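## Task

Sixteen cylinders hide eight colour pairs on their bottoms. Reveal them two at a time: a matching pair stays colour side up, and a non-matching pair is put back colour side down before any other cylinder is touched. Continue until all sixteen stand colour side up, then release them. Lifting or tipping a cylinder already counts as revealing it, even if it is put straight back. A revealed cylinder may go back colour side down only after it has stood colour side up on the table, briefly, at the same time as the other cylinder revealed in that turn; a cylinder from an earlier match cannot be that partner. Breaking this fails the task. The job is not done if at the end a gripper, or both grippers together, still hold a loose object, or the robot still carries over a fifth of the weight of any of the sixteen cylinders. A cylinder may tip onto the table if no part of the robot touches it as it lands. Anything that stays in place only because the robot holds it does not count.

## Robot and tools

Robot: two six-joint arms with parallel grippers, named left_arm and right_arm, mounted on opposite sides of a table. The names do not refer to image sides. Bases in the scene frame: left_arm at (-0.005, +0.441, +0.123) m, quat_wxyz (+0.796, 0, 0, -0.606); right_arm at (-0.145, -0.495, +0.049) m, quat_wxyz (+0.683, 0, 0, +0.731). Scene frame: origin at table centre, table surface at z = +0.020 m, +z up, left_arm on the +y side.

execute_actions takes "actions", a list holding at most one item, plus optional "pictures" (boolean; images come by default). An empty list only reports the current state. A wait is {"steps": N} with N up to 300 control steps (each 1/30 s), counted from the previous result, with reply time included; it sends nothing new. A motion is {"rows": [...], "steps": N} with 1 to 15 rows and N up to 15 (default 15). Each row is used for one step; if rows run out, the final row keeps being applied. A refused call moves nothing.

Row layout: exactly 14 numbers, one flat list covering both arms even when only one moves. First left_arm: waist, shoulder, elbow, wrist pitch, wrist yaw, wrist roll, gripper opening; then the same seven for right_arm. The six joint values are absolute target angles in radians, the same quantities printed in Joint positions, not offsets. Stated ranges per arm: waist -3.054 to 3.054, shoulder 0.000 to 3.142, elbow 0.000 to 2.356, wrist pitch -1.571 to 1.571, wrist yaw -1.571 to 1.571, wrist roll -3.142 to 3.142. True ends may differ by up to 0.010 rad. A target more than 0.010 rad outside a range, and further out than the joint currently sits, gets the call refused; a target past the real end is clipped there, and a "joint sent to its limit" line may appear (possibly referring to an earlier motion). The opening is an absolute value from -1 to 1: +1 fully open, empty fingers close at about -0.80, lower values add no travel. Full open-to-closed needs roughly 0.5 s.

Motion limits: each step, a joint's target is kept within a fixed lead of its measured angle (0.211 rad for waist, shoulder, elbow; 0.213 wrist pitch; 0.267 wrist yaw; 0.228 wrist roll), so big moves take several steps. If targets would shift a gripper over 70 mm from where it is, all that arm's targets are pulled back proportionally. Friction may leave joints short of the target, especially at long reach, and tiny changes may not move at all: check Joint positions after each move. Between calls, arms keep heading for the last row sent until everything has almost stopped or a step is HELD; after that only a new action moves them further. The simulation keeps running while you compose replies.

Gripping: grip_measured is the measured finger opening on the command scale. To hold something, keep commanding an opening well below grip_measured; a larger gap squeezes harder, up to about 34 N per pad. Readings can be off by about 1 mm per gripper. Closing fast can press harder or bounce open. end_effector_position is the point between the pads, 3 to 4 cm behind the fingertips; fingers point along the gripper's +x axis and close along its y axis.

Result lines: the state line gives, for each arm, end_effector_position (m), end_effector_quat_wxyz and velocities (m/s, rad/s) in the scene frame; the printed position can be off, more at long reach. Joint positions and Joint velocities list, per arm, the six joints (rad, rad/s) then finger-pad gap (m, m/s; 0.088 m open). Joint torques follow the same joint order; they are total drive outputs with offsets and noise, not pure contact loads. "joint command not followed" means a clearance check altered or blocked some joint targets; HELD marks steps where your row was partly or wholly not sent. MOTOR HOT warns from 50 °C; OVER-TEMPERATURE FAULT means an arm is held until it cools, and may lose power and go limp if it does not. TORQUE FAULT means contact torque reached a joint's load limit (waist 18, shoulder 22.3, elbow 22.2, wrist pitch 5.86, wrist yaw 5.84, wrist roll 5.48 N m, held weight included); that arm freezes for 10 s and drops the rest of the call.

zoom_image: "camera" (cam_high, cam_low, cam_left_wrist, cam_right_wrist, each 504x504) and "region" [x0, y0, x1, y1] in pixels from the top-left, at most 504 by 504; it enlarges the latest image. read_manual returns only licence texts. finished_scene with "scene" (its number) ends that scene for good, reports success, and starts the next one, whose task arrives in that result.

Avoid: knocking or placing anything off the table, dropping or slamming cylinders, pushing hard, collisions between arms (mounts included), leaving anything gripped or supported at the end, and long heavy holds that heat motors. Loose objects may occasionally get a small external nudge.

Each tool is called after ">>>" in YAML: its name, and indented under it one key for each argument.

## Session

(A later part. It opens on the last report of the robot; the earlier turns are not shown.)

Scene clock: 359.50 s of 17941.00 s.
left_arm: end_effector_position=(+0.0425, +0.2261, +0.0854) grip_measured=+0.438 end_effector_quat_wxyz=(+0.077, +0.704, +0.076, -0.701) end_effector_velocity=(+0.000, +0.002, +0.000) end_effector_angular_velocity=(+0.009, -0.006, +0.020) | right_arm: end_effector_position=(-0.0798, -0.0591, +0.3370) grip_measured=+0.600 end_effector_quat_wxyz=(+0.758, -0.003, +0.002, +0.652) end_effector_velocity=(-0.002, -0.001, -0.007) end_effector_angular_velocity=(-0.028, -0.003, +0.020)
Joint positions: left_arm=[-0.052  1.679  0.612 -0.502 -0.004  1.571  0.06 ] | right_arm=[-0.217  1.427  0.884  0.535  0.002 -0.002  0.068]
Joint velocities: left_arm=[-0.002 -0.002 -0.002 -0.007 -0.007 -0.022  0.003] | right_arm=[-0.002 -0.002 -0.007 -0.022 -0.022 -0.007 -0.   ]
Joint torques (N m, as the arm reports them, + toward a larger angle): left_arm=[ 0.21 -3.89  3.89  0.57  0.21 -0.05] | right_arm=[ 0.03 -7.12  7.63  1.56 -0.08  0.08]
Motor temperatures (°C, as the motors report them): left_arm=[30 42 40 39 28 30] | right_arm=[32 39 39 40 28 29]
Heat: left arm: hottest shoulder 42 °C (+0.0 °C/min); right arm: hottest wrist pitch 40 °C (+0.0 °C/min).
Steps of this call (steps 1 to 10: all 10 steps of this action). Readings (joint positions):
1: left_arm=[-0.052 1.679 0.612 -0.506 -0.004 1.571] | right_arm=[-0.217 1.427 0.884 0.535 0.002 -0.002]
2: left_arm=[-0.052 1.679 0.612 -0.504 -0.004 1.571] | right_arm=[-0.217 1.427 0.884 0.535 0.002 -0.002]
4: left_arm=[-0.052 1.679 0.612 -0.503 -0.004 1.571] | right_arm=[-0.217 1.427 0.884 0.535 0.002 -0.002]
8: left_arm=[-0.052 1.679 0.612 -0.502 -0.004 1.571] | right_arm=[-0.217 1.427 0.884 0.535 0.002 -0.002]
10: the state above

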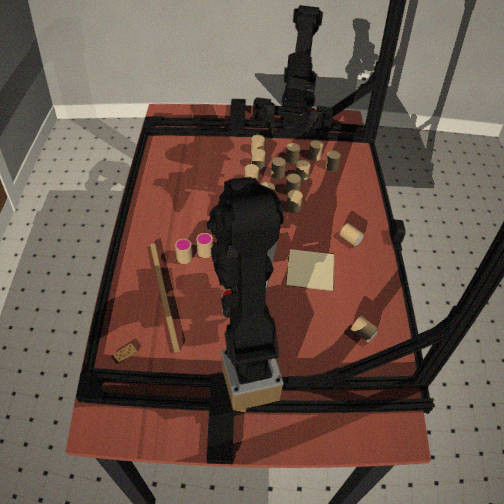

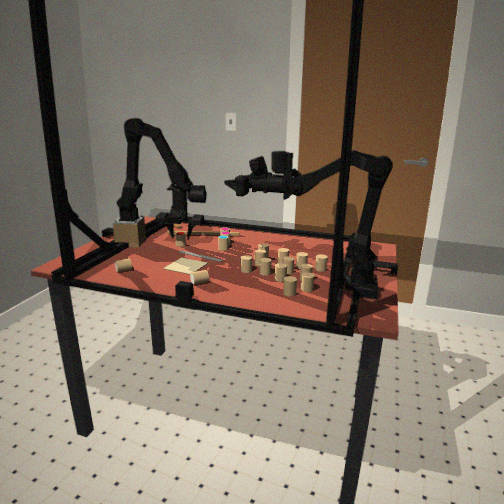

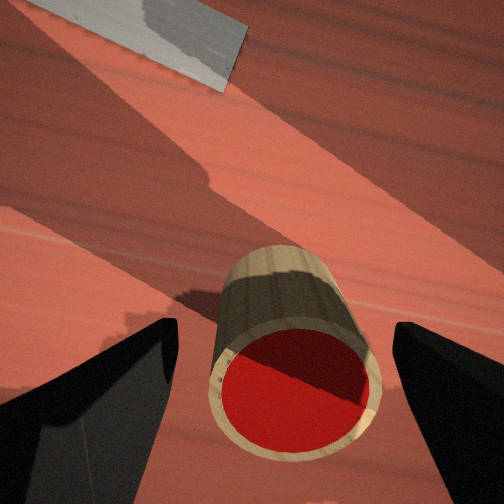

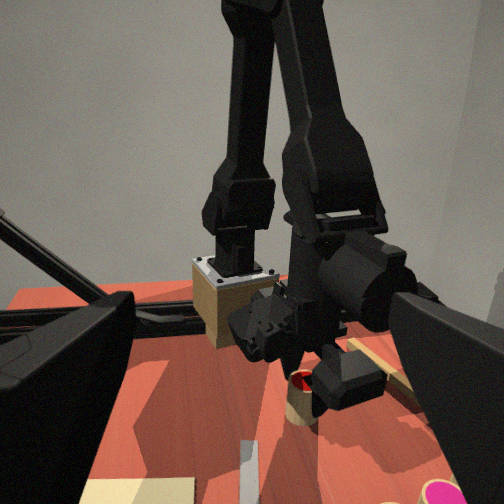

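>>> execute_actions:
  actions:
    - {"rows":[[-0.05,1.685,0.608,-0.5,0,1.571,0.1,-0.216,1.422,0.885,0.537,0,0,0.6],[-0.05,1.685,0.608,-0.5,0,1.571,0.1,-0.216,1.422,0.885,0.537,0,0,0.6],[-0.05,1.685,0.608,-0.5,0,1.571,0.1,-0.216,1.422,0.885,0.537,0,0,0.6],[-0.05,1.685,0.608,-0.5,0,1.571,0,-0.216,1.422,0.885,0.537,0,0,0.6],[-0.05,1.685,0.608,-0.5,0,1.571,-0.3,-0.216,1.422,0.885,0.537,0,0,0.6],[-0.05,1.685,0.608,-0.5,0,1.571,-0.3,-0.216,1.422,0.885,0.537,0,0,0.6],[-0.05,1.685,0.608,-0.5,0,1.571,-0.3,-0.216,1.422,0.885,0.537,0,0,0.6],[-0.05,1.685,0.608,-0.5,0,1.571,-0.3,-0.216,1.422,0.885,0.537,0,0,0.6],[-0.05,1.59,0.67,-0.6,0,1.571,-0.3,-0.216,1.422,0.885,0.537,0,0,0.6],[-0.05,1.59,0.67,-0.6,0,1.571,-0.3,-0.216,1.422,0.885,0.537,0,0,0.6],[-0.05,1.59,0.67,-0.6,0,1.571,-0.3,-0.216,1.422,0.885,0.537,0,0,0.6],[-0.05,1.3,0.6,0,0,1.571,-0.3,-0.216,1.422,0.885,0.537,0,0,0.6]],"steps":15}
  pictures: false

>>> execute_actions:
  actions:
    - {"rows":[[-0.428,1.25,0.43,0.82,0,1.571,-0.3,-0.216,1.422,0.885,0.537,0,0,0.6]],"steps":15}
  pictures: false

>>> execute_actions:
  actions:
    - {"rows":[[-0.428,1.25,0.43,0.82,0,1.571,-0.3,-0.216,1.422,0.885,0.537,0,0,0.6],[-0.428,1.25,0.43,0.82,0,1.571,-0.3,-0.216,1.422,0.885,0.537,0,0,0.6],[-0.428,1.25,0.43,0.82,0,1.571,-0.3,-0.216,1.422,0.885,0.537,0,0,0.6],[-0.428,1.31,0.47,0.84,0,1.571,-0.3,-0.216,1.422,0.885,0.537,0,0,0.6],[-0.428,1.31,0.47,0.84,0,1.571,-0.3,-0.216,1.422,0.885,0.537,0,0,0.6],[-0.428,1.31,0.47,0.84,0,1.571,-0.3,-0.216,1.422,0.885,0.537,0,0,0.6],[-0.428,1.4,0.545,0.86,0,1.571,-0.3,-0.216,1.422,0.885,0.537,0,0,0.6],[-0.428,1.4,0.545,0.86,0,1.571,-0.3,-0.216,1.422,0.885,0.537,0,0,0.6],[-0.428,1.4,0.545,0.86,0,1.571,-0.3,-0.216,1.422,0.885,0.537,0,0,0.6],[-0.428,1.49,0.62,0.876,0,1.571,-0.3,-0.216,1.422,0.885,0.537,0,0,0.6],[-0.428,1.49,0.62,0.876,0,1.571,-0.3,-0.216,1.422,0.885,0.537,0,0,0.6],[-0.428,1.49,0.62,0.876,0,1.571,-0.3,-0.216,1.422,0.885,0.537,0,0,0.6],[-0.428,1.585,0.698,0.892,0,1.571,-0.3,-0.216,1.422,0.885,0.537,0,0,0.6]],"steps":15}
  pictures: false

>>> execute_actions:
  actions:
    - {"rows":[[-0.428,1.585,0.698,0.892,0,1.571,-0.3,-0.216,1.422,0.885,0.537,0,0,0.6],[-0.428,1.585,0.698,0.892,0,1.571,-0.3,-0.216,1.422,0.885,0.537,0,0,0.6],[-0.428,1.585,0.698,0.892,0,1.571,-0.3,-0.216,1.422,0.885,0.537,0,0,0.1],[-0.428,1.585,0.698,0.892,0,1.571,-0.3,-0.216,1.422,0.885,0.537,0,0,0.1],[-0.428,1.585,0.698,0.892,0,1.571,-0.3,-0.216,1.422,0.885,0.537,0,0,0.1],[-0.428,1.585,0.698,0.892,0,1.571,-0.3,-0.216,1.422,0.885,0.537,0,0,0.1],[-0.428,1.585,0.698,0.892,0,1.571,-0.3,-0.216,1.422,0.885,0.537,0,0,0],[-0.428,1.585,0.698,0.892,0,1.571,-0.3,-0.216,1.422,0.885,0.537,0,0,-0.3],[-0.428,1.585,0.698,0.892,0,1.571,-0.3,-0.216,1.422,0.885,0.537,0,0,-0.3],[-0.428,1.585,0.698,0.892,0,1.571,-0.3,-0.216,1.422,0.885,0.537,0,0,-0.3],[-0.428,1.585,0.698,0.892,0,1.571,-0.3,-0.216,1.422,0.885,0.537,0,0,-0.3],[-0.428,1.585,0.698,0.892,0,1.571,0.5,-0.216,1.422,0.885,0.537,0,0,-0.3]],"steps":15}
  pictures: false

>>> execute_actions:
  actions:
    - {"rows":[[-0.428,1.585,0.698,0.892,0,1.571,0.5,-0.216,1.422,0.885,0.537,0,0,-0.3],[-0.428,1.47,0.6,0.872,0,1.571,0.5,-0.216,1.422,0.885,0.537,0,0,-0.3],[-0.428,1.47,0.6,0.872,0,1.571,0.5,-0.216,1.422,0.885,0.537,0,0,-0.3],[-0.428,1.47,0.6,0.872,0,1.571,0.5,-0.216,1.422,0.885,0.537,0,0,-0.3],[-0.428,1.31,0.47,0.84,0,1.571,0.5,-0.216,1.422,0.885,0.537,0,0,-0.3],[-0.428,1.31,0.47,0.84,0,1.571,0.5,-0.216,1.422,0.885,0.537,0,0,-0.3],[-0.428,1.31,0.47,0.84,0,1.571,0.5,-0.216,1.422,0.885,0.537,0,0,-0.3],[-0.428,1.31,0.47,0.84,0,1.571,0.5,-0.216,1.422,0.885,0.537,0,0,-0.3],[-0.11,1.31,0.743,-1.0,0,1.571,0.5,0.036,1.42,1.1,-1.25,0,0,-0.3]],"steps":15}
  pictures: false

>>> execute_actions:
  actions:
    - {"rows":[[-0.11,1.31,0.743,-1.0,0,1.571,0.5,0.036,1.42,1.1,-1.25,0,0,-0.3],[-0.11,1.31,0.743,-1.0,0,1.571,0.5,0.036,1.42,1.1,-1.25,0,0,-0.3],[-0.11,1.31,0.743,-1.0,0,1.571,0.5,0.036,1.42,1.1,-1.25,0,0,-0.3],[-0.11,1.31,0.743,-1.0,0,1.571,0.5,0.036,1.42,1.1,-1.25,0,0,-0.3],[-0.11,1.31,0.743,-1.0,0,1.571,0.5,0.036,1.42,1.1,-1.25,0,0,-0.3],[-0.11,1.31,0.743,-1.0,0,1.571,0.5,0.036,1.42,1.1,-1.25,0,0,-0.3],[-0.11,1.31,0.743,-1.0,0,1.571,0.5,0.036,1.42,1.1,-1.25,0,0,-0.3],[-0.11,1.31,0.743,-1.0,0,1.571,0.5,0.036,1.42,1.1,-1.25,0,0,-0.3],[-0.11,2.135,1.568,-1.0,0,1.571,0.5,0.036,2.02,1.7,-1.25,0,0,-0.3]],"steps":15}
  pictures: false

>>> execute_actions:
  actions:
    - {"rows":[[-0.11,2.135,1.568,-1.0,0,1.571,0.5,0.036,2.02,1.7,-1.25,0,0,-0.3]],"steps":13}

Scene clock: 380.83 s of 17941.00 s.
left_arm: end_effector_position=(+0.0560, +0.1656, +0.1515) grip_measured=+0.021 end_effector_quat_wxyz=(+0.223, +0.705, -0.072, -0.670) end_effector_velocity=(+0.114, -0.515, +0.599) end_effector_angular_velocity=(-3.569, -0.793, +0.007) | right_arm: end_effector_position=(-0.0798, -0.0591, +0.3370) grip_measured=+0.600 end_effector_quat_wxyz=(+0.758, -0.003, +0.002, +0.652) end_effector_velocity=(-0.000, -0.001, -0.002) end_effector_angular_velocity=(-0.008, -0.006, +0.005)
Joint positions: left_arm=[-0.052  1.421  0.605 -0.332 -0.004  1.571  0.04 ] | right_arm=[-0.217  1.427  0.884  0.535  0.002 -0.002  0.068]
Joint velocities: left_arm=[-0.002 -1.6   -0.017  2.073 -0.007 -0.007 -0.   ] | right_arm=[-0.002 -0.002 -0.002 -0.007 -0.007 -0.007 -0.   ]
Joint torques (N m, as the arm reports them, + toward a larger angle): left_arm=[ 0.22 -4.46  5.98  1.29  0.21 -0.03] | right_arm=[ 0.09 -7.07  7.71  1.57 -0.08  0.09]
Motor temperatures (°C, as the motors report them): left_arm=[30 40 38 36 28 30] | right_arm=[31 39 39 41 28 29]
Heat: left arm: hottest shoulder 40 °C (-1.0 °C/min); right arm: hottest wrist pitch 41 °C (+1.0 °C/min).
Steps of this call (steps 1 to 15: the robot went on to your last target; steps 16 to 90: nothing new was sent; then 17.83 s passed at rest; steps 91 to 105: all 15 steps of this action). Readings (joint positions):
91: left_arm=[-0.052 1.679 0.612 -0.502 -0.004 1.571] | right_arm=[-0.217 1.427 0.884 0.535 0.002 -0.002]
92: left_arm=[-0.052 1.679 0.612 -0.502 -0.004 1.571] | right_arm=[-0.217 1.427 0.884 0.535 0.002 -0.002]
94: left_arm=[-0.052 1.679 0.612 -0.502 -0.004 1.571] | right_arm=[-0.217 1.427 0.884 0.535 0.002 -0.002]
98: left_arm=[-0.052 1.679 0.612 -0.501 -0.004 1.571] | right_arm=[-0.217 1.427 0.884 0.535 0.002 -0.002]
105: the state above

Scene clock: 381.33 s of 17941.00 s.
left_arm: end_effector_position=(-0.0623, +0.0808, +0.3024) grip_measured=+0.021 end_effector_quat_wxyz=(+0.413, +0.501, -0.498, -0.574) end_effector_velocity=(-0.016, -0.069, +0.422) end_effector_angular_velocity=(-1.939, +0.324, -0.006) | right_arm: end_effector_position=(-0.0798, -0.0592, +0.3371) grip_measured=+0.600 end_effector_quat_wxyz=(+0.758, -0.003, +0.002, +0.652) end_effector_velocity=(-0.000, -0.001, -0.002) end_effector_angular_velocity=(-0.008, -0.006, +0.005)
Joint positions: left_arm=[-0.425  1.259  0.431  0.663  0.004  1.571  0.04 ] | right_arm=[-0.217  1.426  0.884  0.535  0.002 -0.002  0.068]
Joint velocities: left_arm=[-0.017  0.002 -0.002  1.971 -0.007 -0.022 -0.   ] | right_arm=[-0.002 -0.002 -0.002 -0.007 -0.007 -0.007  0.   ]
Joint torques (N m, as the arm reports them, + toward a larger angle): left_arm=[-0.14 -4.68  6.89  2.31 -0.06 -0.09] | right_arm=[ 0.03 -7.14  7.71  1.57 -0.08  0.08]
Motor temperatures (°C, as the motors report them): left_arm=[30 40 38 36 28 30] | right_arm=[31 39 39 41 28 29]
Heat: left arm: hottest shoulder 40 °C (-2.0 °C/min); right arm: hottest wrist pitch 41 °C (+1.0 °C/min).
Steps of this call (steps 1 to 15: all 15 steps of this action). Readings (joint positions):
1: left_arm=[-0.073 1.368 0.583 -0.243 -0.018 1.571] | right_arm=[-0.217 1.427 0.884 0.535 0.002 -0.002]
2: left_arm=[-0.132 1.317 0.553 -0.168 -0.019 1.571] | right_arm=[-0.217 1.427 0.884 0.535 0.002 -0.002]
4: left_arm=[-0.268 1.267 0.493 -0.047 -0.006 1.572] | right_arm=[-0.217 1.427 0.884 0.535 0.002 -0.002]
8: left_arm=[-0.412 1.264 0.433 0.201 0.004 1.571] | right_arm=[-0.217 1.427 0.884 0.535 0.002 -0.002]
15: the state above

Scene clock: 381.83 s of 17941.00 s.
left_arm: end_effector_position=(-0.0732, +0.0138, +0.3401) grip_measured=+0.020 end_effector_quat_wxyz=(+0.459, +0.458, -0.539, -0.538) end_effector_velocity=(-0.026, -0.165, -0.038) end_effector_angular_velocity=(+0.083, -0.021, +0.015) | right_arm: end_effector_position=(-0.0798, -0.0592, +0.3371) grip_measured=+0.600 end_effector_quat_wxyz=(+0.758, -0.003, +0.002, +0.652) end_effector_velocity=(-0.002, -0.000, -0.002) end_effector_angular_velocity=(-0.011, -0.021, +0.010)
Joint positions: left_arm=[-0.426  1.539  0.659  0.882  0.003  1.571  0.04 ] | right_arm=[-0.217  1.426  0.884  0.535  0.002 -0.002  0.068]
Joint velocities: left_arm=[-0.007  0.701  0.579  0.037 -0.022  0.007 -0.   ] | right_arm=[ 0.002 -0.002 -0.002 -0.007 -0.007 -0.022 -0.   ]
Joint torques (N m, as the arm reports them, + toward a larger angle): left_arm=[-0.2  -6.01  6.36  2.24 -0.08 -0.11] | right_arm=[ 0.07 -7.13  7.66  1.57 -0.09  0.07]
Motor temperatures (°C, as the motors report them): left_arm=[30 40 38 36 28 30] | right_arm=[31 39 39 41 28 29]
Heat: left arm: hottest shoulder 40 °C (-2.0 °C/min); right arm: hottest wrist pitch 41 °C (+1.0 °C/min).
Steps of this call (steps 1 to 15: all 15 steps of this action). Readings (joint positions):
1: left_arm=[-0.425 1.258 0.431 0.717 0.003 1.571] | right_arm=[-0.217 1.426 0.884 0.535 0.002 -0.002]
2: left_arm=[-0.425 1.256 0.431 0.755 0.003 1.571] | right_arm=[-0.217 1.426 0.884 0.535 0.002 -0.002]
4: left_arm=[-0.425 1.259 0.436 0.794 0.003 1.571] | right_arm=[-0.217 1.426 0.884 0.535 0.002 -0.002]
8: left_arm=[-0.425 1.338 0.489 0.838 0.003 1.571] | right_arm=[-0.217 1.426 0.884 0.535 0.002 -0.002]
15: the state above

Scene clock: 382.33 s of 17941.00 s.
left_arm: end_effector_position=(-0.0749, +0.0049, +0.3376) grip_measured=+0.152 end_effector_quat_wxyz=(+0.458, +0.459, -0.538, -0.539) end_effector_velocity=(+0.002, -0.002, +0.011) end_effector_angular_velocity=(-0.030, +0.042, +0.020) | right_arm: end_effector_position=(-0.0794, -0.0592, +0.3372) grip_measured=+0.003 end_effector_quat_wxyz=(+0.759, -0.003, +0.002, +0.651) end_effector_velocity=(+0.000, +0.001, +0.002) end_effector_angular_velocity=(+0.006, -0.008, -0.005)
Joint positions: left_arm=[-0.427  1.579  0.688  0.89   0.003  1.571  0.046] | right_arm=[-0.218  1.426  0.884  0.535  0.003 -0.002  0.039]
Joint velocities: left_arm=[-0.002 -0.002  0.012  0.022 -0.022 -0.037  0.157] | right_arm=[ 0.002  0.002  0.002  0.007  0.007 -0.007  0.   ]
Joint torques (N m, as the arm reports them, + toward a larger angle): left_arm=[-0.12 -5.12  7.85  2.18 -0.05 -0.1 ] | right_arm=[ 0.03 -7.12  7.66  1.53 -0.11  0.08]
Motor temperatures (°C, as the motors report them): left_arm=[30 40 38 36 28 30] | right_arm=[31 39 39 41 28 29]
Heat: left arm: hottest shoulder 40 °C (-2.0 °C/min); right arm: hottest wrist pitch 41 °C (+1.0 °C/min).
Steps of this call (steps 1 to 15: all 15 steps of this action). Readings (joint positions):
1: left_arm=[-0.426 1.557 0.671 0.883 0.003 1.571] | right_arm=[-0.217 1.426 0.884 0.535 0.002 -0.002]
2: left_arm=[-0.426 1.567 0.678 0.883 0.003 1.571] | right_arm=[-0.217 1.426 0.884 0.535 0.002 -0.002]
4: left_arm=[-0.426 1.577 0.682 0.885 0.003 1.571] | right_arm=[-0.217 1.426 0.884 0.535 0.002 -0.002]
8: left_arm=[-0.426 1.579 0.687 0.889 0.003 1.571] | right_arm=[-0.217 1.426 0.884 0.535 0.002 -0.002]
15: the state above

Scene clock: 382.83 s of 17941.00 s.
left_arm: end_effector_position=(+0.0471, +0.0378, +0.3690) grip_measured=+0.500 end_effector_quat_wxyz=(+0.502, +0.560, -0.433, -0.497) end_effector_velocity=(+0.308, +0.065, -0.154) end_effector_angular_velocity=(+1.310, +0.172, +0.797) | right_arm: end_effector_position=(-0.1881, -0.0507, +0.3457) grip_measured=+0.003 end_effector_quat_wxyz=(+0.668, -0.072, +0.065, +0.738) end_effector_velocity=(-0.238, -0.100, -0.179) end_effector_angular_velocity=(-1.409, -0.120, +0.565)
Joint positions: left_arm=[-0.141  1.313  0.723  0.468 -0.004  1.571  0.063] | right_arm=[ 0.025  1.425  1.081  0.15  -0.007 -0.002  0.039]
Joint velocities: left_arm=[ 0.759 -0.164  0.442 -1.927 -0.037 -0.007  0.   ] | right_arm=[ 0.545 -0.12   0.393 -1.927 -0.022  0.007  0.   ]
Joint torques (N m, as the arm reports them, + toward a larger angle): left_arm=[-2.11 -3.83  5.95  1.16  0.22 -0.1 ] | right_arm=[-2.41 -6.52  6.54  0.82  0.21  0.06]
Motor temperatures (°C, as the motors report them): left_arm=[30 40 38 37 28 30] | right_arm=[32 39 39 41 28 29]
Heat: left arm: hottest shoulder 40 °C (-2.0 °C/min); right arm: hottest wrist pitch 41 °C (+1.0 °C/min).
Steps of this call (steps 1 to 15: all 15 steps of this action). Readings (joint positions):
1: left_arm=[-0.427 1.579 0.689 0.890 0.003 1.571] | right_arm=[-0.218 1.426 0.884 0.535 0.003 -0.002]
2: left_arm=[-0.427 1.565 0.678 0.888 0.003 1.571] | right_arm=[-0.218 1.426 0.884 0.536 0.003 -0.002]
4: left_arm=[-0.427 1.517 0.634 0.878 0.003 1.571] | right_arm=[-0.218 1.426 0.884 0.535 0.003 -0.002]
8: left_arm=[-0.427 1.349 0.504 0.852 0.003 1.571] | right_arm=[-0.218 1.426 0.884 0.536 0.003 -0.002]
15: the state above

Scene clock: 383.33 s of 17941.00 s.
left_arm: end_effector_position=(+0.0576, +0.0463, +0.2146) grip_measured=+0.500 end_effector_quat_wxyz=(+0.222, +0.699, -0.113, -0.671) end_effector_velocity=(+0.021, -0.134, -0.242) end_effector_angular_velocity=(+1.812, +0.285, +0.007) | right_arm: end_effector_position=(-0.1903, -0.0746, +0.1945) grip_measured=+0.002 end_effector_quat_wxyz=(+0.560, -0.405, +0.364, +0.624) end_effector_velocity=(-0.010, +0.097, -0.263) end_effector_angular_velocity=(-1.873, -0.194, +0.007)
Joint positions: left_arm=[-0.112  1.72   1.158 -0.529 -0.002  1.571  0.063] | right_arm=[ 0.037  1.81   1.51  -0.852 -0.002 -0.002  0.039]
Joint velocities: left_arm=[-0.002  1.858  1.922 -1.897 -0.007 -0.007 -0.   ] | right_arm=[-0.002  1.839  1.912 -1.956 -0.007 -0.007  0.   ]
Joint torques (N m, as the arm reports them, + toward a larger angle): left_arm=[ 0.14 -5.7   7.42  0.97  0.17 -0.1 ] | right_arm=[-0.06 -7.23  7.71  0.52  0.03  0.07]
Motor temperatures (°C, as the motors report them): left_arm=[30 40 38 37 28 30] | right_arm=[32 39 39 41 28 29]
Heat: left arm: hottest shoulder 40 °C (-2.0 °C/min); right arm: hottest wrist pitch 41 °C (+1.0 °C/min).
Steps of this call (steps 1 to 15: all 15 steps of this action). Readings (joint positions):
1: left_arm=[-0.123 1.309 0.733 0.403 -0.004 1.571] | right_arm=[0.038 1.421 1.091 0.086 -0.007 -0.002]
2: left_arm=[-0.115 1.307 0.738 0.339 -0.003 1.571] | right_arm=[0.041 1.420 1.095 0.020 -0.007 -0.002]
4: left_arm=[-0.112 1.308 0.739 0.203 -0.002 1.571] | right_arm=[0.040 1.420 1.096 -0.116 -0.003 -0.002]
8: left_arm=[-0.112 1.309 0.739 -0.061 -0.002 1.571] | right_arm=[0.037 1.420 1.096 -0.384 -0.002 -0.002]
15: the state above

Scene clock: 383.77 s of 17941.00 s.
left_arm: end_effector_position=(+0.0574, +0.0475, +0.1477) grip_measured=+0.500 end_effector_quat_wxyz=(+0.055, +0.706, +0.057, -0.704) end_effector_velocity=(+0.003, -0.029, +0.031) end_effector_angular_velocity=(-0.081, -0.005, -0.010) | right_arm: end_effector_position=(-0.1863, -0.1118, +0.1507) grip_measured=+0.003 end_effector_quat_wxyz=(+0.472, -0.525, +0.473, +0.527) end_effector_velocity=(+0.003, -0.012, +0.003) end_effector_angular_velocity=(-0.055, -0.013, -0.010)
Joint positions: left_arm=[-0.112  2.134  1.553 -0.993 -0.002  1.571  0.064] | right_arm=[ 0.037  2.017  1.691 -1.243 -0.002 -0.002  0.039]
Joint velocities: left_arm=[-0.002  0.002  0.134 -0.051  0.007  0.007  0.   ] | right_arm=[-0.002 -0.002  0.007 -0.066  0.007  0.007 -0.   ]
Joint torques (N m, as the arm reports them, + toward a larger angle): left_arm=[ 0.17 -8.55  6.7   0.28  0.17 -0.04] | right_arm=[-0.11 -9.69  7.02 -0.1   0.02  0.06]
Motor temperatures (°C, as the motors report them): left_arm=[30 40 38 37 28 30] | right_arm=[32 39 39 41 28 29]
Heat: left arm: hottest shoulder 40 °C (-2.0 °C/min); right arm: hottest wrist pitch 41 °C (+1.0 °C/min).
Steps of this call (steps 1 to 13: all 13 steps of this action). Readings (joint positions):
1: left_arm=[-0.112 1.782 1.223 -0.594 -0.002 1.571] | right_arm=[0.037 1.871 1.570 -0.915 -0.002 -0.002]
2: left_arm=[-0.112 1.845 1.288 -0.661 -0.002 1.571] | right_arm=[0.037 1.920 1.618 -0.973 -0.002 -0.002]
4: left_arm=[-0.112 1.970 1.418 -0.793 -0.002 1.571] | right_arm=[0.037 1.983 1.662 -1.103 -0.002 -0.002]
8: left_arm=[-0.112 2.112 1.531 -0.960 -0.002 1.571] | right_arm=[0.037 2.017 1.672 -1.222 -0.002 -0.002]
13: the state above

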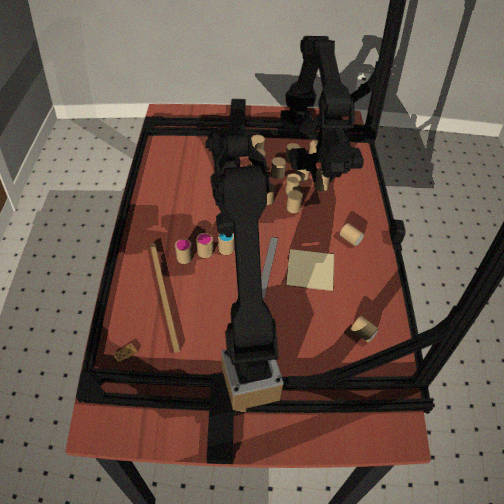

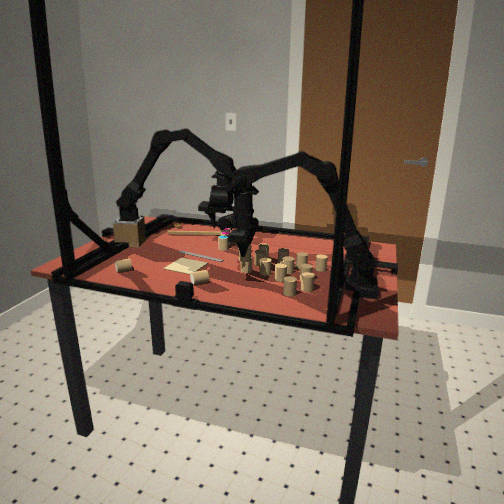

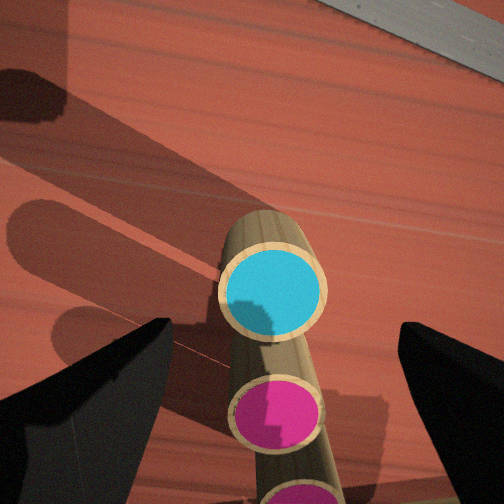

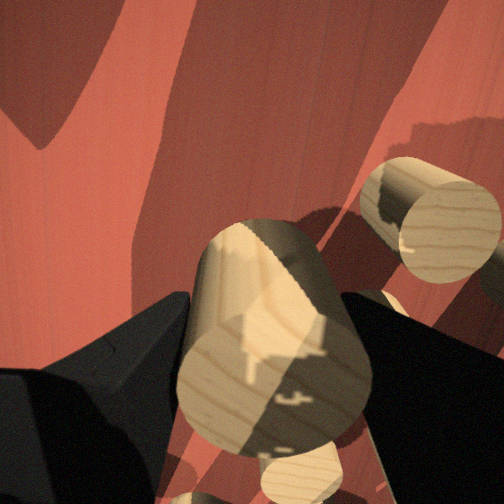

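>>> execute_actions:
  actions:
    - {"rows":[[-0.11,2.17,1.53,-0.93,0,1.571,0.5,0.036,2.04,1.635,-1.165,0,0,-0.3],[-0.11,2.17,1.53,-0.93,0,1.571,0.5,0.036,2.04,1.635,-1.165,0,0,-0.3],[-0.11,2.17,1.53,-0.93,0,1.571,0.5,0.036,2.04,1.635,-1.165,0,0,-0.3],[-0.11,2.205,1.493,-0.86,0,1.571,0.5,0.036,2.06,1.57,-1.08,0,0,-0.3],[-0.11,2.205,1.493,-0.86,0,1.571,0.5,0.036,2.06,1.57,-1.08,0,0,-0.3],[-0.11,2.205,1.493,-0.86,0,1.571,0.5,0.036,2.06,1.57,-1.08,0,0,-0.3],[-0.11,2.239,1.456,-0.788,0,1.571,0.5,0.036,2.075,1.527,-1.02,0,0,-0.3],[-0.11,2.239,1.456,-0.788,0,1.571,0.5,0.036,2.075,1.527,-1.02,0,0,-0.3],[-0.11,2.239,1.456,-0.788,0,1.571,0.5,0.036,2.075,1.527,-1.02,0,0,-0.3],[-0.11,2.239,1.456,-0.788,0,1.571,0.5,0.036,2.082,1.507,-0.992,0,0,-0.3],[-0.11,2.239,1.456,-0.788,0,1.571,0.5,0.036,2.082,1.507,-0.992,0,0,-0.3],[-0.11,2.239,1.456,-0.788,0,1.571,0.5,0.036,2.082,1.507,-0.992,0,0,-0.3],[-0.11,2.239,1.456,-0.788,0,1.571,0.1,0.036,2.082,1.507,-0.992,0,0,-0.3]],"steps":15}
  pictures: false

>>> execute_actions:
  actions:
    - {"rows":[[-0.11,2.239,1.456,-0.788,0,1.571,0,0.036,2.082,1.507,-0.992,0,0,0.45],[-0.11,2.239,1.456,-0.788,0,1.571,-0.3,0.036,2.082,1.507,-0.992,0,0,0.45],[-0.11,2.239,1.456,-0.788,0,1.571,-0.3,0.036,2.082,1.507,-0.992,0,0,0.45],[-0.11,2.239,1.456,-0.788,0,1.571,-0.3,0.036,2.082,1.507,-0.992,0,0,0.45],[-0.11,2.239,1.456,-0.788,0,1.571,-0.3,0.036,2.082,1.507,-0.992,0,0,0.45],[-0.11,2.239,1.456,-0.788,0,1.571,-0.3,0.036,2.082,1.507,-0.992,0,0,0.45],[-0.11,2.19,1.51,-0.89,0,1.571,-0.3,0.036,2.05,1.6,-1.12,0,0,0.45],[-0.11,2.19,1.51,-0.89,0,1.571,-0.3,0.036,2.05,1.6,-1.12,0,0,0.45],[-0.11,2.19,1.51,-0.89,0,1.571,-0.3,0.036,2.05,1.6,-1.12,0,0,0.45],[-0.11,2.135,1.568,-1.0,0,1.571,-0.3,0.036,2.02,1.7,-1.25,0,0,0.45],[-0.11,2.135,1.568,-1.0,0,1.571,-0.3,0.036,2.02,1.7,-1.25,0,0,0.45],[-0.11,2.135,1.568,-1.0,0,1.571,-0.3,0.036,2.02,1.7,-1.25,0,0,0.45],[-0.11,1.8,1.3,-0.6,0,1.571,-0.3,0.036,1.7,1.5,-0.9,0,0,0.6]],"steps":15}
  pictures: false

>>> execute_actions:
  actions:
    - {"rows":[[-0.11,1.8,1.3,-0.6,0,1.571,-0.3,0.036,1.7,1.5,-0.9,0,0,0.6],[-0.11,1.8,1.3,-0.6,0,1.571,-0.3,0.036,1.7,1.5,-0.9,0,0,0.6],[-0.11,1.1,0.35,0.75,0,1.571,-0.3,0.036,1.422,0.885,0.537,0,0,0.6],[-0.11,1.1,0.35,0.75,0,1.571,-0.3,0.036,1.422,0.885,0.537,0,0,0.6],[-0.11,1.1,0.35,0.75,0,1.571,-0.3,0.036,1.422,0.885,0.537,0,0,0.6],[-0.11,1.1,0.35,0.75,0,1.571,-0.3,0.036,1.422,0.885,0.537,0,0,0.6],[-0.11,1.1,0.35,0.75,0,1.571,-0.3,0.036,1.422,0.885,0.537,0,0,0.6],[-0.11,1.1,0.35,0.75,0,1.571,-0.3,0.036,1.422,0.885,0.537,0,0,0.6],[-0.11,1.1,0.35,0.75,0,1.571,-0.3,0.036,1.422,0.885,0.537,0,0,0.6],[-0.428,1.1,0.35,0.75,0,1.571,-0.3,-0.216,1.422,0.885,0.537,0,0,0.6]],"steps":15}
  pictures: false

>>> execute_actions:
  actions:
    - {"rows":[[-0.428,1.1,0.35,0.75,0,1.571,-0.3,-0.216,1.422,0.885,0.537,0,0,0.6],[-0.428,1.1,0.35,0.75,0,1.571,-0.3,-0.216,1.422,0.885,0.537,0,0,0.6],[-0.428,1.1,0.35,0.75,0,1.571,-0.3,-0.216,1.422,0.885,0.537,0,0,0.6],[-0.428,1.1,0.35,0.75,0,1.571,-0.3,-0.216,1.422,0.885,0.537,0,0,0.6],[-0.428,1.1,0.35,0.75,0,1.571,-0.3,-0.216,1.422,0.885,0.537,0,0,0.6],[-0.428,1.1,0.35,0.75,0,1.571,-0.3,-0.216,1.422,0.885,0.537,0,0,0.6],[-0.428,1.1,0.35,0.75,0,1.571,-0.3,-0.216,1.422,0.885,0.537,0,0,0.6],[-0.428,1.1,0.35,0.75,0,1.571,-0.3,-0.216,1.422,0.885,0.537,0,0,0.6],[-0.428,1.1,0.35,0.75,0,1.571,-0.3,-0.216,1.422,0.885,0.537,0,0,0.6],[-0.428,1.31,0.47,0.84,0,1.571,-0.3,-0.216,1.422,0.885,0.537,0,0,0.6]],"steps":15}
  pictures: false

>>> execute_actions:
  actions:
    - {"rows":[[-0.428,1.4,0.545,0.86,0,1.571,-0.3,-0.216,1.422,0.885,0.537,0,0,0.6],[-0.428,1.4,0.545,0.86,0,1.571,-0.3,-0.216,1.422,0.885,0.537,0,0,0.6],[-0.428,1.4,0.545,0.86,0,1.571,-0.3,-0.216,1.422,0.885,0.537,0,0,0.6],[-0.428,1.49,0.62,0.876,0,1.571,-0.3,-0.216,1.422,0.885,0.537,0,0,0.6],[-0.428,1.49,0.62,0.876,0,1.571,-0.3,-0.216,1.422,0.885,0.537,0,0,0.6],[-0.428,1.49,0.62,0.876,0,1.571,-0.3,-0.216,1.422,0.885,0.537,0,0,0.6],[-0.428,1.585,0.698,0.892,0,1.571,-0.3,-0.216,1.422,0.885,0.537,0,0,0.6],[-0.428,1.585,0.698,0.892,0,1.571,-0.3,-0.216,1.422,0.885,0.537,0,0,0.6],[-0.428,1.585,0.698,0.892,0,1.571,-0.3,-0.216,1.422,0.885,0.537,0,0,0.6],[-0.428,1.585,0.698,0.892,0,1.571,-0.3,-0.216,1.422,0.885,0.537,0,0,0.6],[-0.428,1.585,0.698,0.892,0,1.571,-0.3,-0.216,1.422,0.885,0.537,0,0,0.6],[-0.428,1.585,0.698,0.892,0,1.571,-0.3,-0.216,1.422,0.885,0.537,0,0,0.1]],"steps":15}
  pictures: false

>>> execute_actions:
  actions:
    - {"rows":[[-0.428,1.585,0.698,0.892,0,1.571,-0.3,-0.216,1.422,0.885,0.537,0,0,0],[-0.428,1.585,0.698,0.892,0,1.571,-0.3,-0.216,1.422,0.885,0.537,0,0,-0.3],[-0.428,1.585,0.698,0.892,0,1.571,-0.3,-0.216,1.422,0.885,0.537,0,0,-0.3],[-0.428,1.585,0.698,0.892,0,1.571,-0.3,-0.216,1.422,0.885,0.537,0,0,-0.3],[-0.428,1.585,0.698,0.892,0,1.571,-0.3,-0.216,1.422,0.885,0.537,0,0,-0.3],[-0.428,1.585,0.698,0.892,0,1.571,0.6,-0.216,1.422,0.885,0.537,0,0,-0.3],[-0.428,1.585,0.698,0.892,0,1.571,0.6,-0.216,1.422,0.885,0.537,0,0,-0.3],[-0.428,1.585,0.698,0.892,0,1.571,0.6,-0.216,1.422,0.885,0.537,0,0,-0.3],[-0.428,1.585,0.698,0.892,0,1.571,0.6,-0.216,1.422,0.885,0.537,0,0,-0.3],[-0.428,1.585,0.698,0.892,0,1.571,0.6,-0.216,1.422,0.885,0.537,0,0,-0.3],[-0.428,1.47,0.6,0.872,0,1.571,0.6,-0.216,1.422,0.885,0.537,0,0,-0.3],[-0.428,1.47,0.6,0.872,0,1.571,0.6,-0.216,1.422,0.885,0.537,0,0,-0.3],[-0.428,1.47,0.6,0.872,0,1.571,0.6,-0.216,1.422,0.885,0.537,0,0,-0.3],[-0.428,1.31,0.47,0.84,0,1.571,0.6,-0.216,1.422,0.885,0.537,0,0,-0.3]],"steps":15}
  pictures: false

>>> execute_actions:
  actions:
    - {"rows":[[-0.428,1.31,0.47,0.84,0,1.571,0.6,-0.216,1.422,0.885,0.537,0,0,-0.3],[-0.428,1.31,0.47,0.84,0,1.571,0.6,-0.216,1.422,0.885,0.537,0,0,-0.3],[-0.428,1.1,0.35,0.75,0,1.571,0.6,0.207,1.42,1.05,-1.2,0,0,-0.3]],"steps":15}
  pictures: false

>>> execute_actions:
  actions:
    - {"rows":[[-0.428,1.1,0.35,0.75,0,1.571,0.6,0.207,1.42,1.05,-1.2,0,0,-0.3],[-0.428,1.1,0.35,0.75,0,1.571,0.6,0.207,1.42,1.05,-1.2,0,0,-0.3],[-0.428,1.1,0.35,0.75,0,1.571,0.6,0.207,1.42,1.05,-1.2,0,0,-0.3],[-0.428,1.1,0.35,0.75,0,1.571,0.6,0.207,1.42,1.05,-1.2,0,0,-0.3],[-0.428,1.1,0.35,0.75,0,1.571,0.6,0.207,1.9,1.52,-1.19,0,0,-0.3]],"steps":15}

Scene clock: 418.87 s of 17941.00 s.
left_arm: end_effector_position=(+0.0577, +0.0472, +0.0850) grip_measured=+0.235 end_effector_quat_wxyz=(+0.054, +0.705, +0.058, -0.704) end_effector_velocity=(+0.003, -0.017, +0.000) end_effector_angular_velocity=(-0.078, -0.020, +0.005) | right_arm: end_effector_position=(-0.1864, -0.1091, +0.0848) grip_measured=+0.002 end_effector_quat_wxyz=(+0.474, -0.524, +0.472, +0.528) end_effector_velocity=(-0.004, +0.015, -0.001) end_effector_angular_velocity=(+0.073, +0.030, +0.020)
Joint positions: left_arm=[-0.111  2.241  1.457 -0.793 -0.002  1.571  0.051] | right_arm=[ 0.037  2.077  1.512 -1.    -0.002 -0.001  0.039]
Joint velocities: left_arm=[-0.002 -0.002 -0.002  0.081 -0.007 -0.007 -0.128] | right_arm=[-0.002 -0.002 -0.007  0.081 -0.022 -0.022 -0.   ]
Joint torques (N m, as the arm reports them, + toward a larger angle): left_arm=[ 0.13 -8.82  5.46  0.49  0.16 -0.03] | right_arm=[-0.06 -9.47  5.62  0.29  0.03  0.02]
Motor temperatures (°C, as the motors report them): left_arm=[30 48 39 34 28 30] | right_arm=[31 43 39 38 28 29]
Heat: left arm: hottest shoulder 48 °C (+6.0 °C/min); right arm: hottest shoulder 43 °C (+3.0 °C/min).
Steps of this call (steps 1 to 15: the robot went on to your last target; steps 16 to 1038: nothing new was sent; steps 1039 to 1053: all 15 steps of this action). Readings (joint positions):
1039: left_arm=[-0.111 2.137 1.559 -0.987 -0.002 1.571] | right_arm=[0.037 2.019 1.686 -1.234 -0.002 -0.001]
1040: left_arm=[-0.111 2.139 1.553 -0.965 -0.002 1.571] | right_arm=[0.037 2.019 1.675 -1.208 -0.002 -0.001]
1042: left_arm=[-0.111 2.153 1.540 -0.930 -0.002 1.571] | right_arm=[0.037 2.024 1.648 -1.165 -0.002 -0.001]
1046: left_arm=[-0.111 2.199 1.491 -0.838 -0.002 1.571] | right_arm=[0.037 2.046 1.570 -1.065 -0.002 -0.001]
1053: the state above

Scene clock: 419.37 s of 17941.00 s.
left_arm: end_effector_position=(+0.0585, +0.0424, +0.1535) grip_measured=+0.026 end_effector_quat_wxyz=(+0.115, +0.708, -0.004, -0.697) end_effector_velocity=(+0.008, -0.052, +0.394) end_effector_angular_velocity=(-2.017, -0.329, +0.006) | right_arm: end_effector_position=(-0.1877, -0.0976, +0.1577) grip_measured=+0.551 end_effector_quat_wxyz=(+0.515, -0.472, +0.426, +0.574) end_effector_velocity=(-0.008, +0.057, +0.448) end_effector_angular_velocity=(+2.069, +0.238, +0.009)
Joint positions: left_arm=[-0.111  2.015  1.383 -0.769 -0.002  1.571  0.04 ] | right_arm=[ 0.037  1.909  1.551 -1.02  -0.002 -0.001  0.066]
Joint velocities: left_arm=[-0.002 -1.819 -1.336  1.56  -0.007 -0.007 -0.   ] | right_arm=[-0.002 -1.663 -0.803  1.223 -0.022 -0.007  0.031]
Joint torques (N m, as the arm reports them, + toward a larger angle): left_arm=[ 0.1  -9.98  7.81  2.01  0.16 -0.04] | right_arm=[ -0.14 -13.44   7.34   0.93   0.03   0.05]
Motor temperatures (°C, as the motors report them): left_arm=[30 49 39 34 28 30] | right_arm=[31 43 39 38 28 29]
Heat: left arm: hottest shoulder 49 °C (+7.1 °C/min); right arm: hottest shoulder 43 °C (+3.0 °C/min).
Steps of this call (steps 1 to 15: all 15 steps of this action). Readings (joint positions):
1: left_arm=[-0.111 2.241 1.456 -0.790 -0.002 1.571] | right_arm=[0.037 2.077 1.512 -0.997 -0.002 -0.001]
2: left_arm=[-0.111 2.241 1.456 -0.789 -0.002 1.571] | right_arm=[0.037 2.077 1.512 -0.995 -0.002 -0.001]
4: left_arm=[-0.111 2.241 1.456 -0.790 -0.002 1.571] | right_arm=[0.037 2.077 1.512 -0.995 -0.002 -0.001]
8: left_arm=[-0.111 2.234 1.474 -0.839 -0.002 1.571] | right_arm=[0.037 2.077 1.543 -1.059 -0.002 -0.001]
15: the state above

Scene clock: 419.87 s of 17941.00 s.
left_arm: end_effector_position=(-0.0485, +0.0914, +0.3017) grip_measured=+0.026 end_effector_quat_wxyz=(+0.354, +0.562, -0.427, -0.613) end_effector_velocity=(-0.319, +0.224, -0.017) end_effector_angular_velocity=(-1.336, +0.198, -1.012) | right_arm: end_effector_position=(-0.0953, -0.1017, +0.2099) grip_measured=+0.600 end_effector_quat_wxyz=(+0.710, -0.217, +0.244, +0.623) end_effector_velocity=(+0.302, +0.087, +0.021) end_effector_angular_velocity=(+1.132, -0.173, -0.724)
Joint positions: left_arm=[-0.389  1.149  0.58   0.172  0.008  1.571  0.04 ] | right_arm=[-0.192  1.428  0.911 -0.148  0.006 -0.     0.068]
Joint velocities: left_arm=[-0.94  -0.974 -1.741  2.117  0.081 -0.007 -0.   ] | right_arm=[-0.72   0.081 -0.657  1.883  0.022 -0.022 -0.   ]
Joint torques (N m, as the arm reports them, + toward a larger angle): left_arm=[ 2.61 -1.48  4.72  1.5  -0.3  -0.12] | right_arm=[ 2.36 -7.73  9.52  2.17 -0.27  0.03]
Motor temperatures (°C, as the motors report them): left_arm=[30 49 39 34 28 30] | right_arm=[32 43 39 38 28 29]
Heat: left arm: hottest shoulder 49 °C (+7.1 °C/min); right arm: hottest shoulder 43 °C (+3.0 °C/min).
Steps of this call (steps 1 to 15: all 15 steps of this action). Readings (joint positions):
1: left_arm=[-0.111 1.957 1.347 -0.717 -0.002 1.571] | right_arm=[0.037 1.853 1.531 -0.982 -0.002 -0.001]
2: left_arm=[-0.111 1.910 1.328 -0.677 -0.002 1.571] | right_arm=[0.037 1.806 1.521 -0.955 -0.002 -0.001]
4: left_arm=[-0.111 1.785 1.231 -0.524 -0.002 1.571] | right_arm=[0.037 1.679 1.436 -0.812 -0.002 -0.001]
8: left_arm=[-0.111 1.519 0.981 -0.266 -0.002 1.571] | right_arm=[0.037 1.456 1.205 -0.553 -0.002 -0.001]
15: the state above

Scene clock: 420.37 s of 17941.00 s.
left_arm: end_effector_position=(-0.0644, +0.0713, +0.3344) grip_measured=+0.025 end_effector_quat_wxyz=(+0.453, +0.463, -0.534, -0.543) end_effector_velocity=(-0.007, -0.032, -0.060) end_effector_angular_velocity=(+0.122, +0.003, -0.009) | right_arm: end_effector_position=(-0.0796, -0.0595, +0.3364) grip_measured=+0.600 end_effector_quat_wxyz=(+0.759, -0.005, +0.005, +0.651) end_effector_velocity=(-0.002, -0.001, +0.023) end_effector_angular_velocity=(+0.100, -0.007, +0.019)
Joint positions: left_arm=[-0.426  1.292  0.454  0.819  0.005  1.571  0.04 ] | right_arm=[-0.217  1.424  0.885  0.524  0.003 -0.001  0.068]
Joint velocities: left_arm=[-0.002  0.276  0.017  0.139  0.007 -0.022 -0.   ] | right_arm=[-0.002 -0.007 -0.002  0.095 -0.022  0.007 -0.   ]
Joint torques (N m, as the arm reports them, + toward a larger angle): left_arm=[-0.23 -4.19  8.74  2.5  -0.13 -0.11] | right_arm=[ 0.04 -6.85  7.56  1.71 -0.11  0.04]
Motor temperatures (°C, as the motors report them): left_arm=[30 48 39 34 28 30] | right_arm=[32 43 39 38 28 29]
Heat: left arm: hottest shoulder 48 °C (+6.1 °C/min); right arm: hottest shoulder 43 °C (+3.0 °C/min).
Steps of this call (steps 1 to 15: all 15 steps of this action). Readings (joint positions):
1: left_arm=[-0.411 1.125 0.521 0.243 0.008 1.571] | right_arm=[-0.210 1.430 0.895 -0.084 0.006 -0.001]
2: left_arm=[-0.420 1.113 0.468 0.304 0.007 1.571] | right_arm=[-0.217 1.431 0.887 -0.020 0.006 -0.001]
4: left_arm=[-0.424 1.112 0.389 0.415 0.006 1.571] | right_arm=[-0.218 1.431 0.885 0.117 0.003 -0.001]
8: left_arm=[-0.424 1.112 0.349 0.661 0.006 1.571] | right_arm=[-0.217 1.430 0.884 0.382 0.003 -0.001]
15: the state above

Scene clock: 420.87 s of 17941.00 s.
left_arm: end_effector_position=(-0.0748, +0.0055, +0.3352) grip_measured=+0.025 end_effector_quat_wxyz=(+0.456, +0.460, -0.537, -0.541) end_effector_velocity=(-0.001, -0.006, +0.017) end_effector_angular_velocity=(-0.047, +0.030, +0.005) | right_arm: end_effector_position=(-0.0796, -0.0595, +0.3389) grip_measured=+0.202 end_effector_quat_wxyz=(+0.759, -0.001, +0.001, +0.651) end_effector_velocity=(-0.000, -0.001, -0.002) end_effector_angular_velocity=(-0.008, -0.006, +0.005)
Joint positions: left_arm=[-0.426  1.58   0.684  0.887  0.005  1.571  0.04 ] | right_arm=[-0.217  1.424  0.885  0.535  0.003 -0.001  0.049]
Joint velocities: left_arm=[-0.002  0.007  0.037  0.022 -0.007 -0.022 -0.   ] | right_arm=[-0.002 -0.002 -0.002 -0.007 -0.007 -0.007 -0.063]
Joint torques (N m, as the arm reports them, + toward a larger angle): left_arm=[-0.23 -5.29  8.22  2.35 -0.12 -0.11] | right_arm=[ 0.04 -6.81  7.6   1.5  -0.08  0.07]
Motor temperatures (°C, as the motors report them): left_arm=[30 48 39 35 28 30] | right_arm=[32 43 39 38 28 29]
Heat: left arm: hottest shoulder 48 °C (+6.0 °C/min); right arm: hottest shoulder 43 °C (+3.0 °C/min).
Steps of this call (steps 1 to 15: all 15 steps of this action). Readings (joint positions):
1: left_arm=[-0.426 1.314 0.466 0.828 0.005 1.571] | right_arm=[-0.217 1.424 0.885 0.528 0.003 -0.001]
2: left_arm=[-0.426 1.341 0.486 0.839 0.005 1.571] | right_arm=[-0.217 1.424 0.885 0.532 0.003 -0.001]
4: left_arm=[-0.426 1.393 0.531 0.852 0.005 1.571] | right_arm=[-0.217 1.424 0.885 0.535 0.003 -0.001]
8: left_arm=[-0.426 1.512 0.636 0.880 0.005 1.571] | right_arm=[-0.217 1.424 0.885 0.535 0.003 -0.001]
15: the state above

Scene clock: 421.37 s of 17941.00 s.
left_arm: end_effector_position=(-0.0694, +0.0412, +0.3387) grip_measured=+0.601 end_effector_quat_wxyz=(+0.456, +0.460, -0.537, -0.540) end_effector_velocity=(+0.062, +0.379, +0.002) end_effector_angular_velocity=(-0.038, +0.028, +0.020) | right_arm: end_effector_position=(-0.0794, -0.0595, +0.3390) grip_measured=+0.003 end_effector_quat_wxyz=(+0.759, -0.001, +0.001, +0.651) end_effector_velocity=(+0.000, +0.000, -0.007) end_effector_angular_velocity=(-0.025, +0.011, +0.005)
Joint positions: left_arm=[-0.427  1.425  0.56   0.857  0.004  1.571  0.068] | right_arm=[-0.218  1.424  0.885  0.536  0.003 -0.001  0.039]
Joint velocities: left_arm=[-0.002 -1.624 -1.355 -0.227 -0.022 -0.022 -0.022] | right_arm=[-0.002  0.002 -0.002 -0.022 -0.007  0.007 -0.   ]
Joint torques (N m, as the arm reports them, + toward a larger angle): left_arm=[-0.13 -4.84  7.58  2.14 -0.1  -0.11] | right_arm=[ 0.14 -6.85  7.5   1.51 -0.13  0.04]
Motor temperatures (°C, as the motors report them): left_arm=[30 48 39 35 28 30] | right_arm=[32 43 39 38 28 29]
Heat: left arm: hottest shoulder 48 °C (+6.1 °C/min); right arm: hottest shoulder 43 °C (+3.0 °C/min).
Steps of this call (steps 1 to 15: all 15 steps of this action). Readings (joint positions):
1: left_arm=[-0.426 1.580 0.686 0.888 0.005 1.571] | right_arm=[-0.217 1.424 0.885 0.535 0.003 -0.001]
2: left_arm=[-0.426 1.580 0.686 0.888 0.005 1.571] | right_arm=[-0.217 1.424 0.885 0.535 0.003 -0.001]
4: left_arm=[-0.427 1.580 0.687 0.889 0.005 1.571] | right_arm=[-0.218 1.424 0.885 0.536 0.003 -0.001]
8: left_arm=[-0.427 1.580 0.688 0.889 0.005 1.571] | right_arm=[-0.218 1.424 0.885 0.536 0.003 -0.001]
15: the state above

Scene clock: 421.87 s of 17941.00 s.
left_arm: end_effector_position=(-0.0593, +0.1045, +0.3401) grip_measured=+0.600 end_effector_quat_wxyz=(+0.458, +0.458, -0.539, -0.538) end_effector_velocity=(+0.003, +0.003, -0.001) end_effector_angular_velocity=(+0.004, +0.007, +0.020) | right_arm: end_effector_position=(-0.2591, -0.1006, +0.2525) grip_measured=+0.004 end_effector_quat_wxyz=(+0.572, -0.239, +0.181, +0.763) end_effector_velocity=(+0.083, -0.231, -0.353) end_effector_angular_velocity=(-1.885, -0.576, -0.060)
Joint positions: left_arm=[-0.427  1.107  0.357  0.751  0.004  1.571  0.068] | right_arm=[ 0.21   1.426  1.04  -0.222 -0.005 -0.001  0.039]
Joint velocities: left_arm=[-0.002 -0.017 -0.012 -0.007 -0.022 -0.007 -0.   ] | right_arm=[-0.022  0.002  0.002 -1.971  0.051 -0.007 -0.   ]
Joint torques (N m, as the arm reports them, + toward a larger angle): left_arm=[-0.12 -3.7   6.36  1.93 -0.11 -0.1 ] | right_arm=[-0.46 -7.38  8.64  1.34  0.06  0.04]
Motor temperatures (°C, as the motors report them): left_arm=[30 48 39 35 28 30] | right_arm=[32 43 39 38 28 29]
Heat: left arm: hottest shoulder 48 °C (+6.0 °C/min); right arm: hottest shoulder 43 °C (+3.0 °C/min).
Steps of this call (steps 1 to 15: all 15 steps of this action). Readings (joint positions):
1: left_arm=[-0.427 1.379 0.524 0.854 0.004 1.571] | right_arm=[-0.218 1.424 0.885 0.536 0.003 -0.001]
2: left_arm=[-0.427 1.351 0.504 0.852 0.004 1.571] | right_arm=[-0.218 1.424 0.885 0.536 0.003 -0.001]
4: left_arm=[-0.427 1.246 0.439 0.795 0.004 1.571] | right_arm=[-0.170 1.425 0.930 0.439 0.019 -0.001]
8: left_arm=[-0.427 1.123 0.367 0.762 0.004 1.571] | right_arm=[0.033 1.426 1.015 0.241 0.004 -0.001]
15: the state above

Scene clock: 422.37 s of 17941.00 s.
left_arm: end_effector_position=(-0.0593, +0.1047, +0.3402) grip_measured=+0.600 end_effector_quat_wxyz=(+0.459, +0.458, -0.539, -0.538) end_effector_velocity=(-0.002, +0.001, -0.005) end_effector_angular_velocity=(+0.025, +0.018, -0.010) | right_arm: end_effector_position=(-0.2431, -0.1515, +0.1451) grip_measured=+0.003 end_effector_quat_wxyz=(+0.432, -0.556, +0.421, +0.573) end_effector_velocity=(+0.037, -0.122, -0.062) end_effector_angular_velocity=(-0.743, -0.218, +0.005)
Joint positions: left_arm=[-0.427  1.106  0.357  0.751  0.004  1.571  0.068] | right_arm=[ 0.208  1.887  1.487 -1.143 -0.002 -0.001  0.039]
Joint velocities: left_arm=[-0.002 -0.002 -0.002 -0.022  0.007 -0.022 -0.   ] | right_arm=[-0.002  0.193  0.027 -0.608  0.007 -0.007  0.   ]
Joint torques (N m, as the arm reports them, + toward a larger angle): left_arm=[-0.15 -3.65  6.33  1.94 -0.09 -0.1 ] | right_arm=[-0.12 -9.12  9.32  0.43  0.04  0.04]
Motor temperatures (°C, as the motors report them): left_arm=[30 48 39 35 28 30] | right_arm=[32 43 39 38 28 29]
Heat: left arm: hottest shoulder 48 °C (+6.1 °C/min); right arm: hottest shoulder 43 °C (+3.1 °C/min).
Steps of this call (steps 1 to 15: all 15 steps of this action). Readings (joint positions):
1: left_arm=[-0.427 1.107 0.357 0.751 0.004 1.571] | right_arm=[0.209 1.426 1.040 -0.288 -0.003 -0.001]
2: left_arm=[-0.427 1.107 0.357 0.751 0.004 1.571] | right_arm=[0.209 1.426 1.040 -0.352 -0.002 -0.001]
4: left_arm=[-0.427 1.106 0.357 0.751 0.004 1.571] | right_arm=[0.208 1.426 1.040 -0.485 -0.002 -0.001]
8: left_arm=[-0.427 1.106 0.357 0.751 0.004 1.571] | right_arm=[0.208 1.637 1.262 -0.756 -0.002 -0.001]
15: the state above

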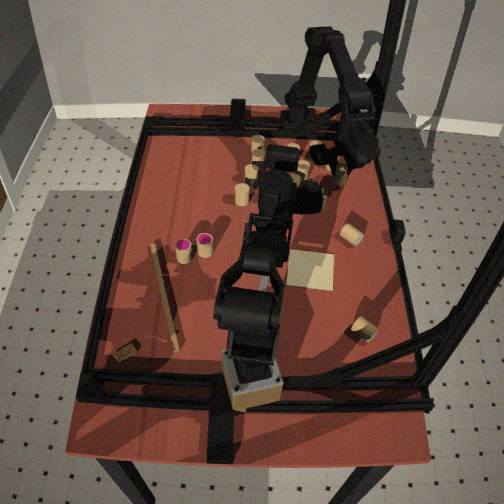

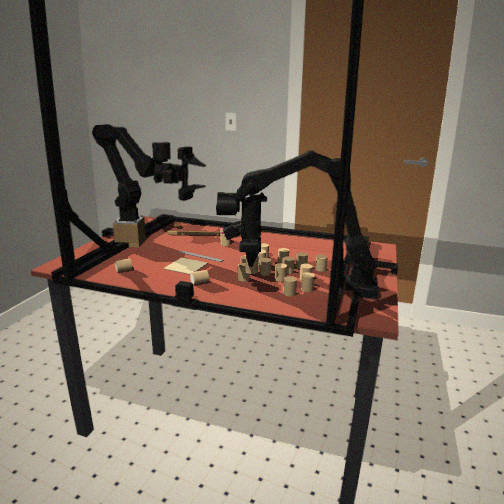

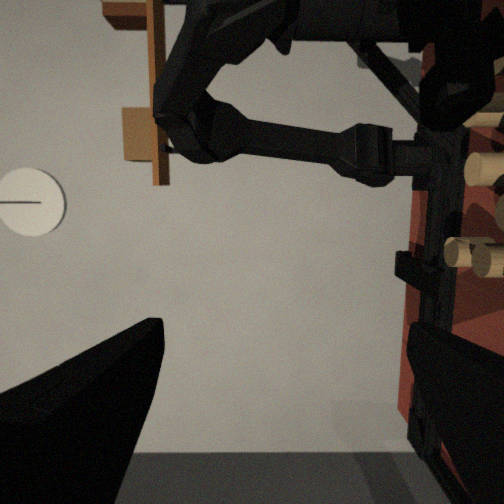

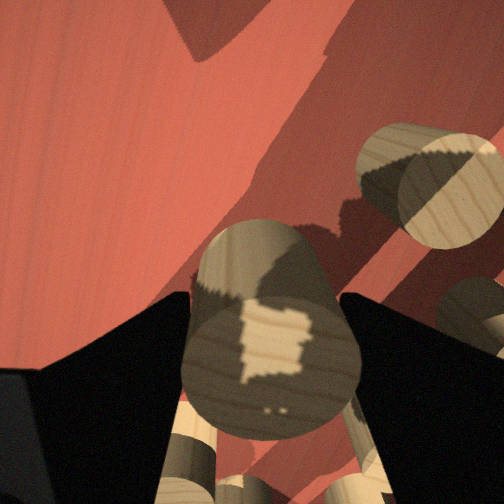

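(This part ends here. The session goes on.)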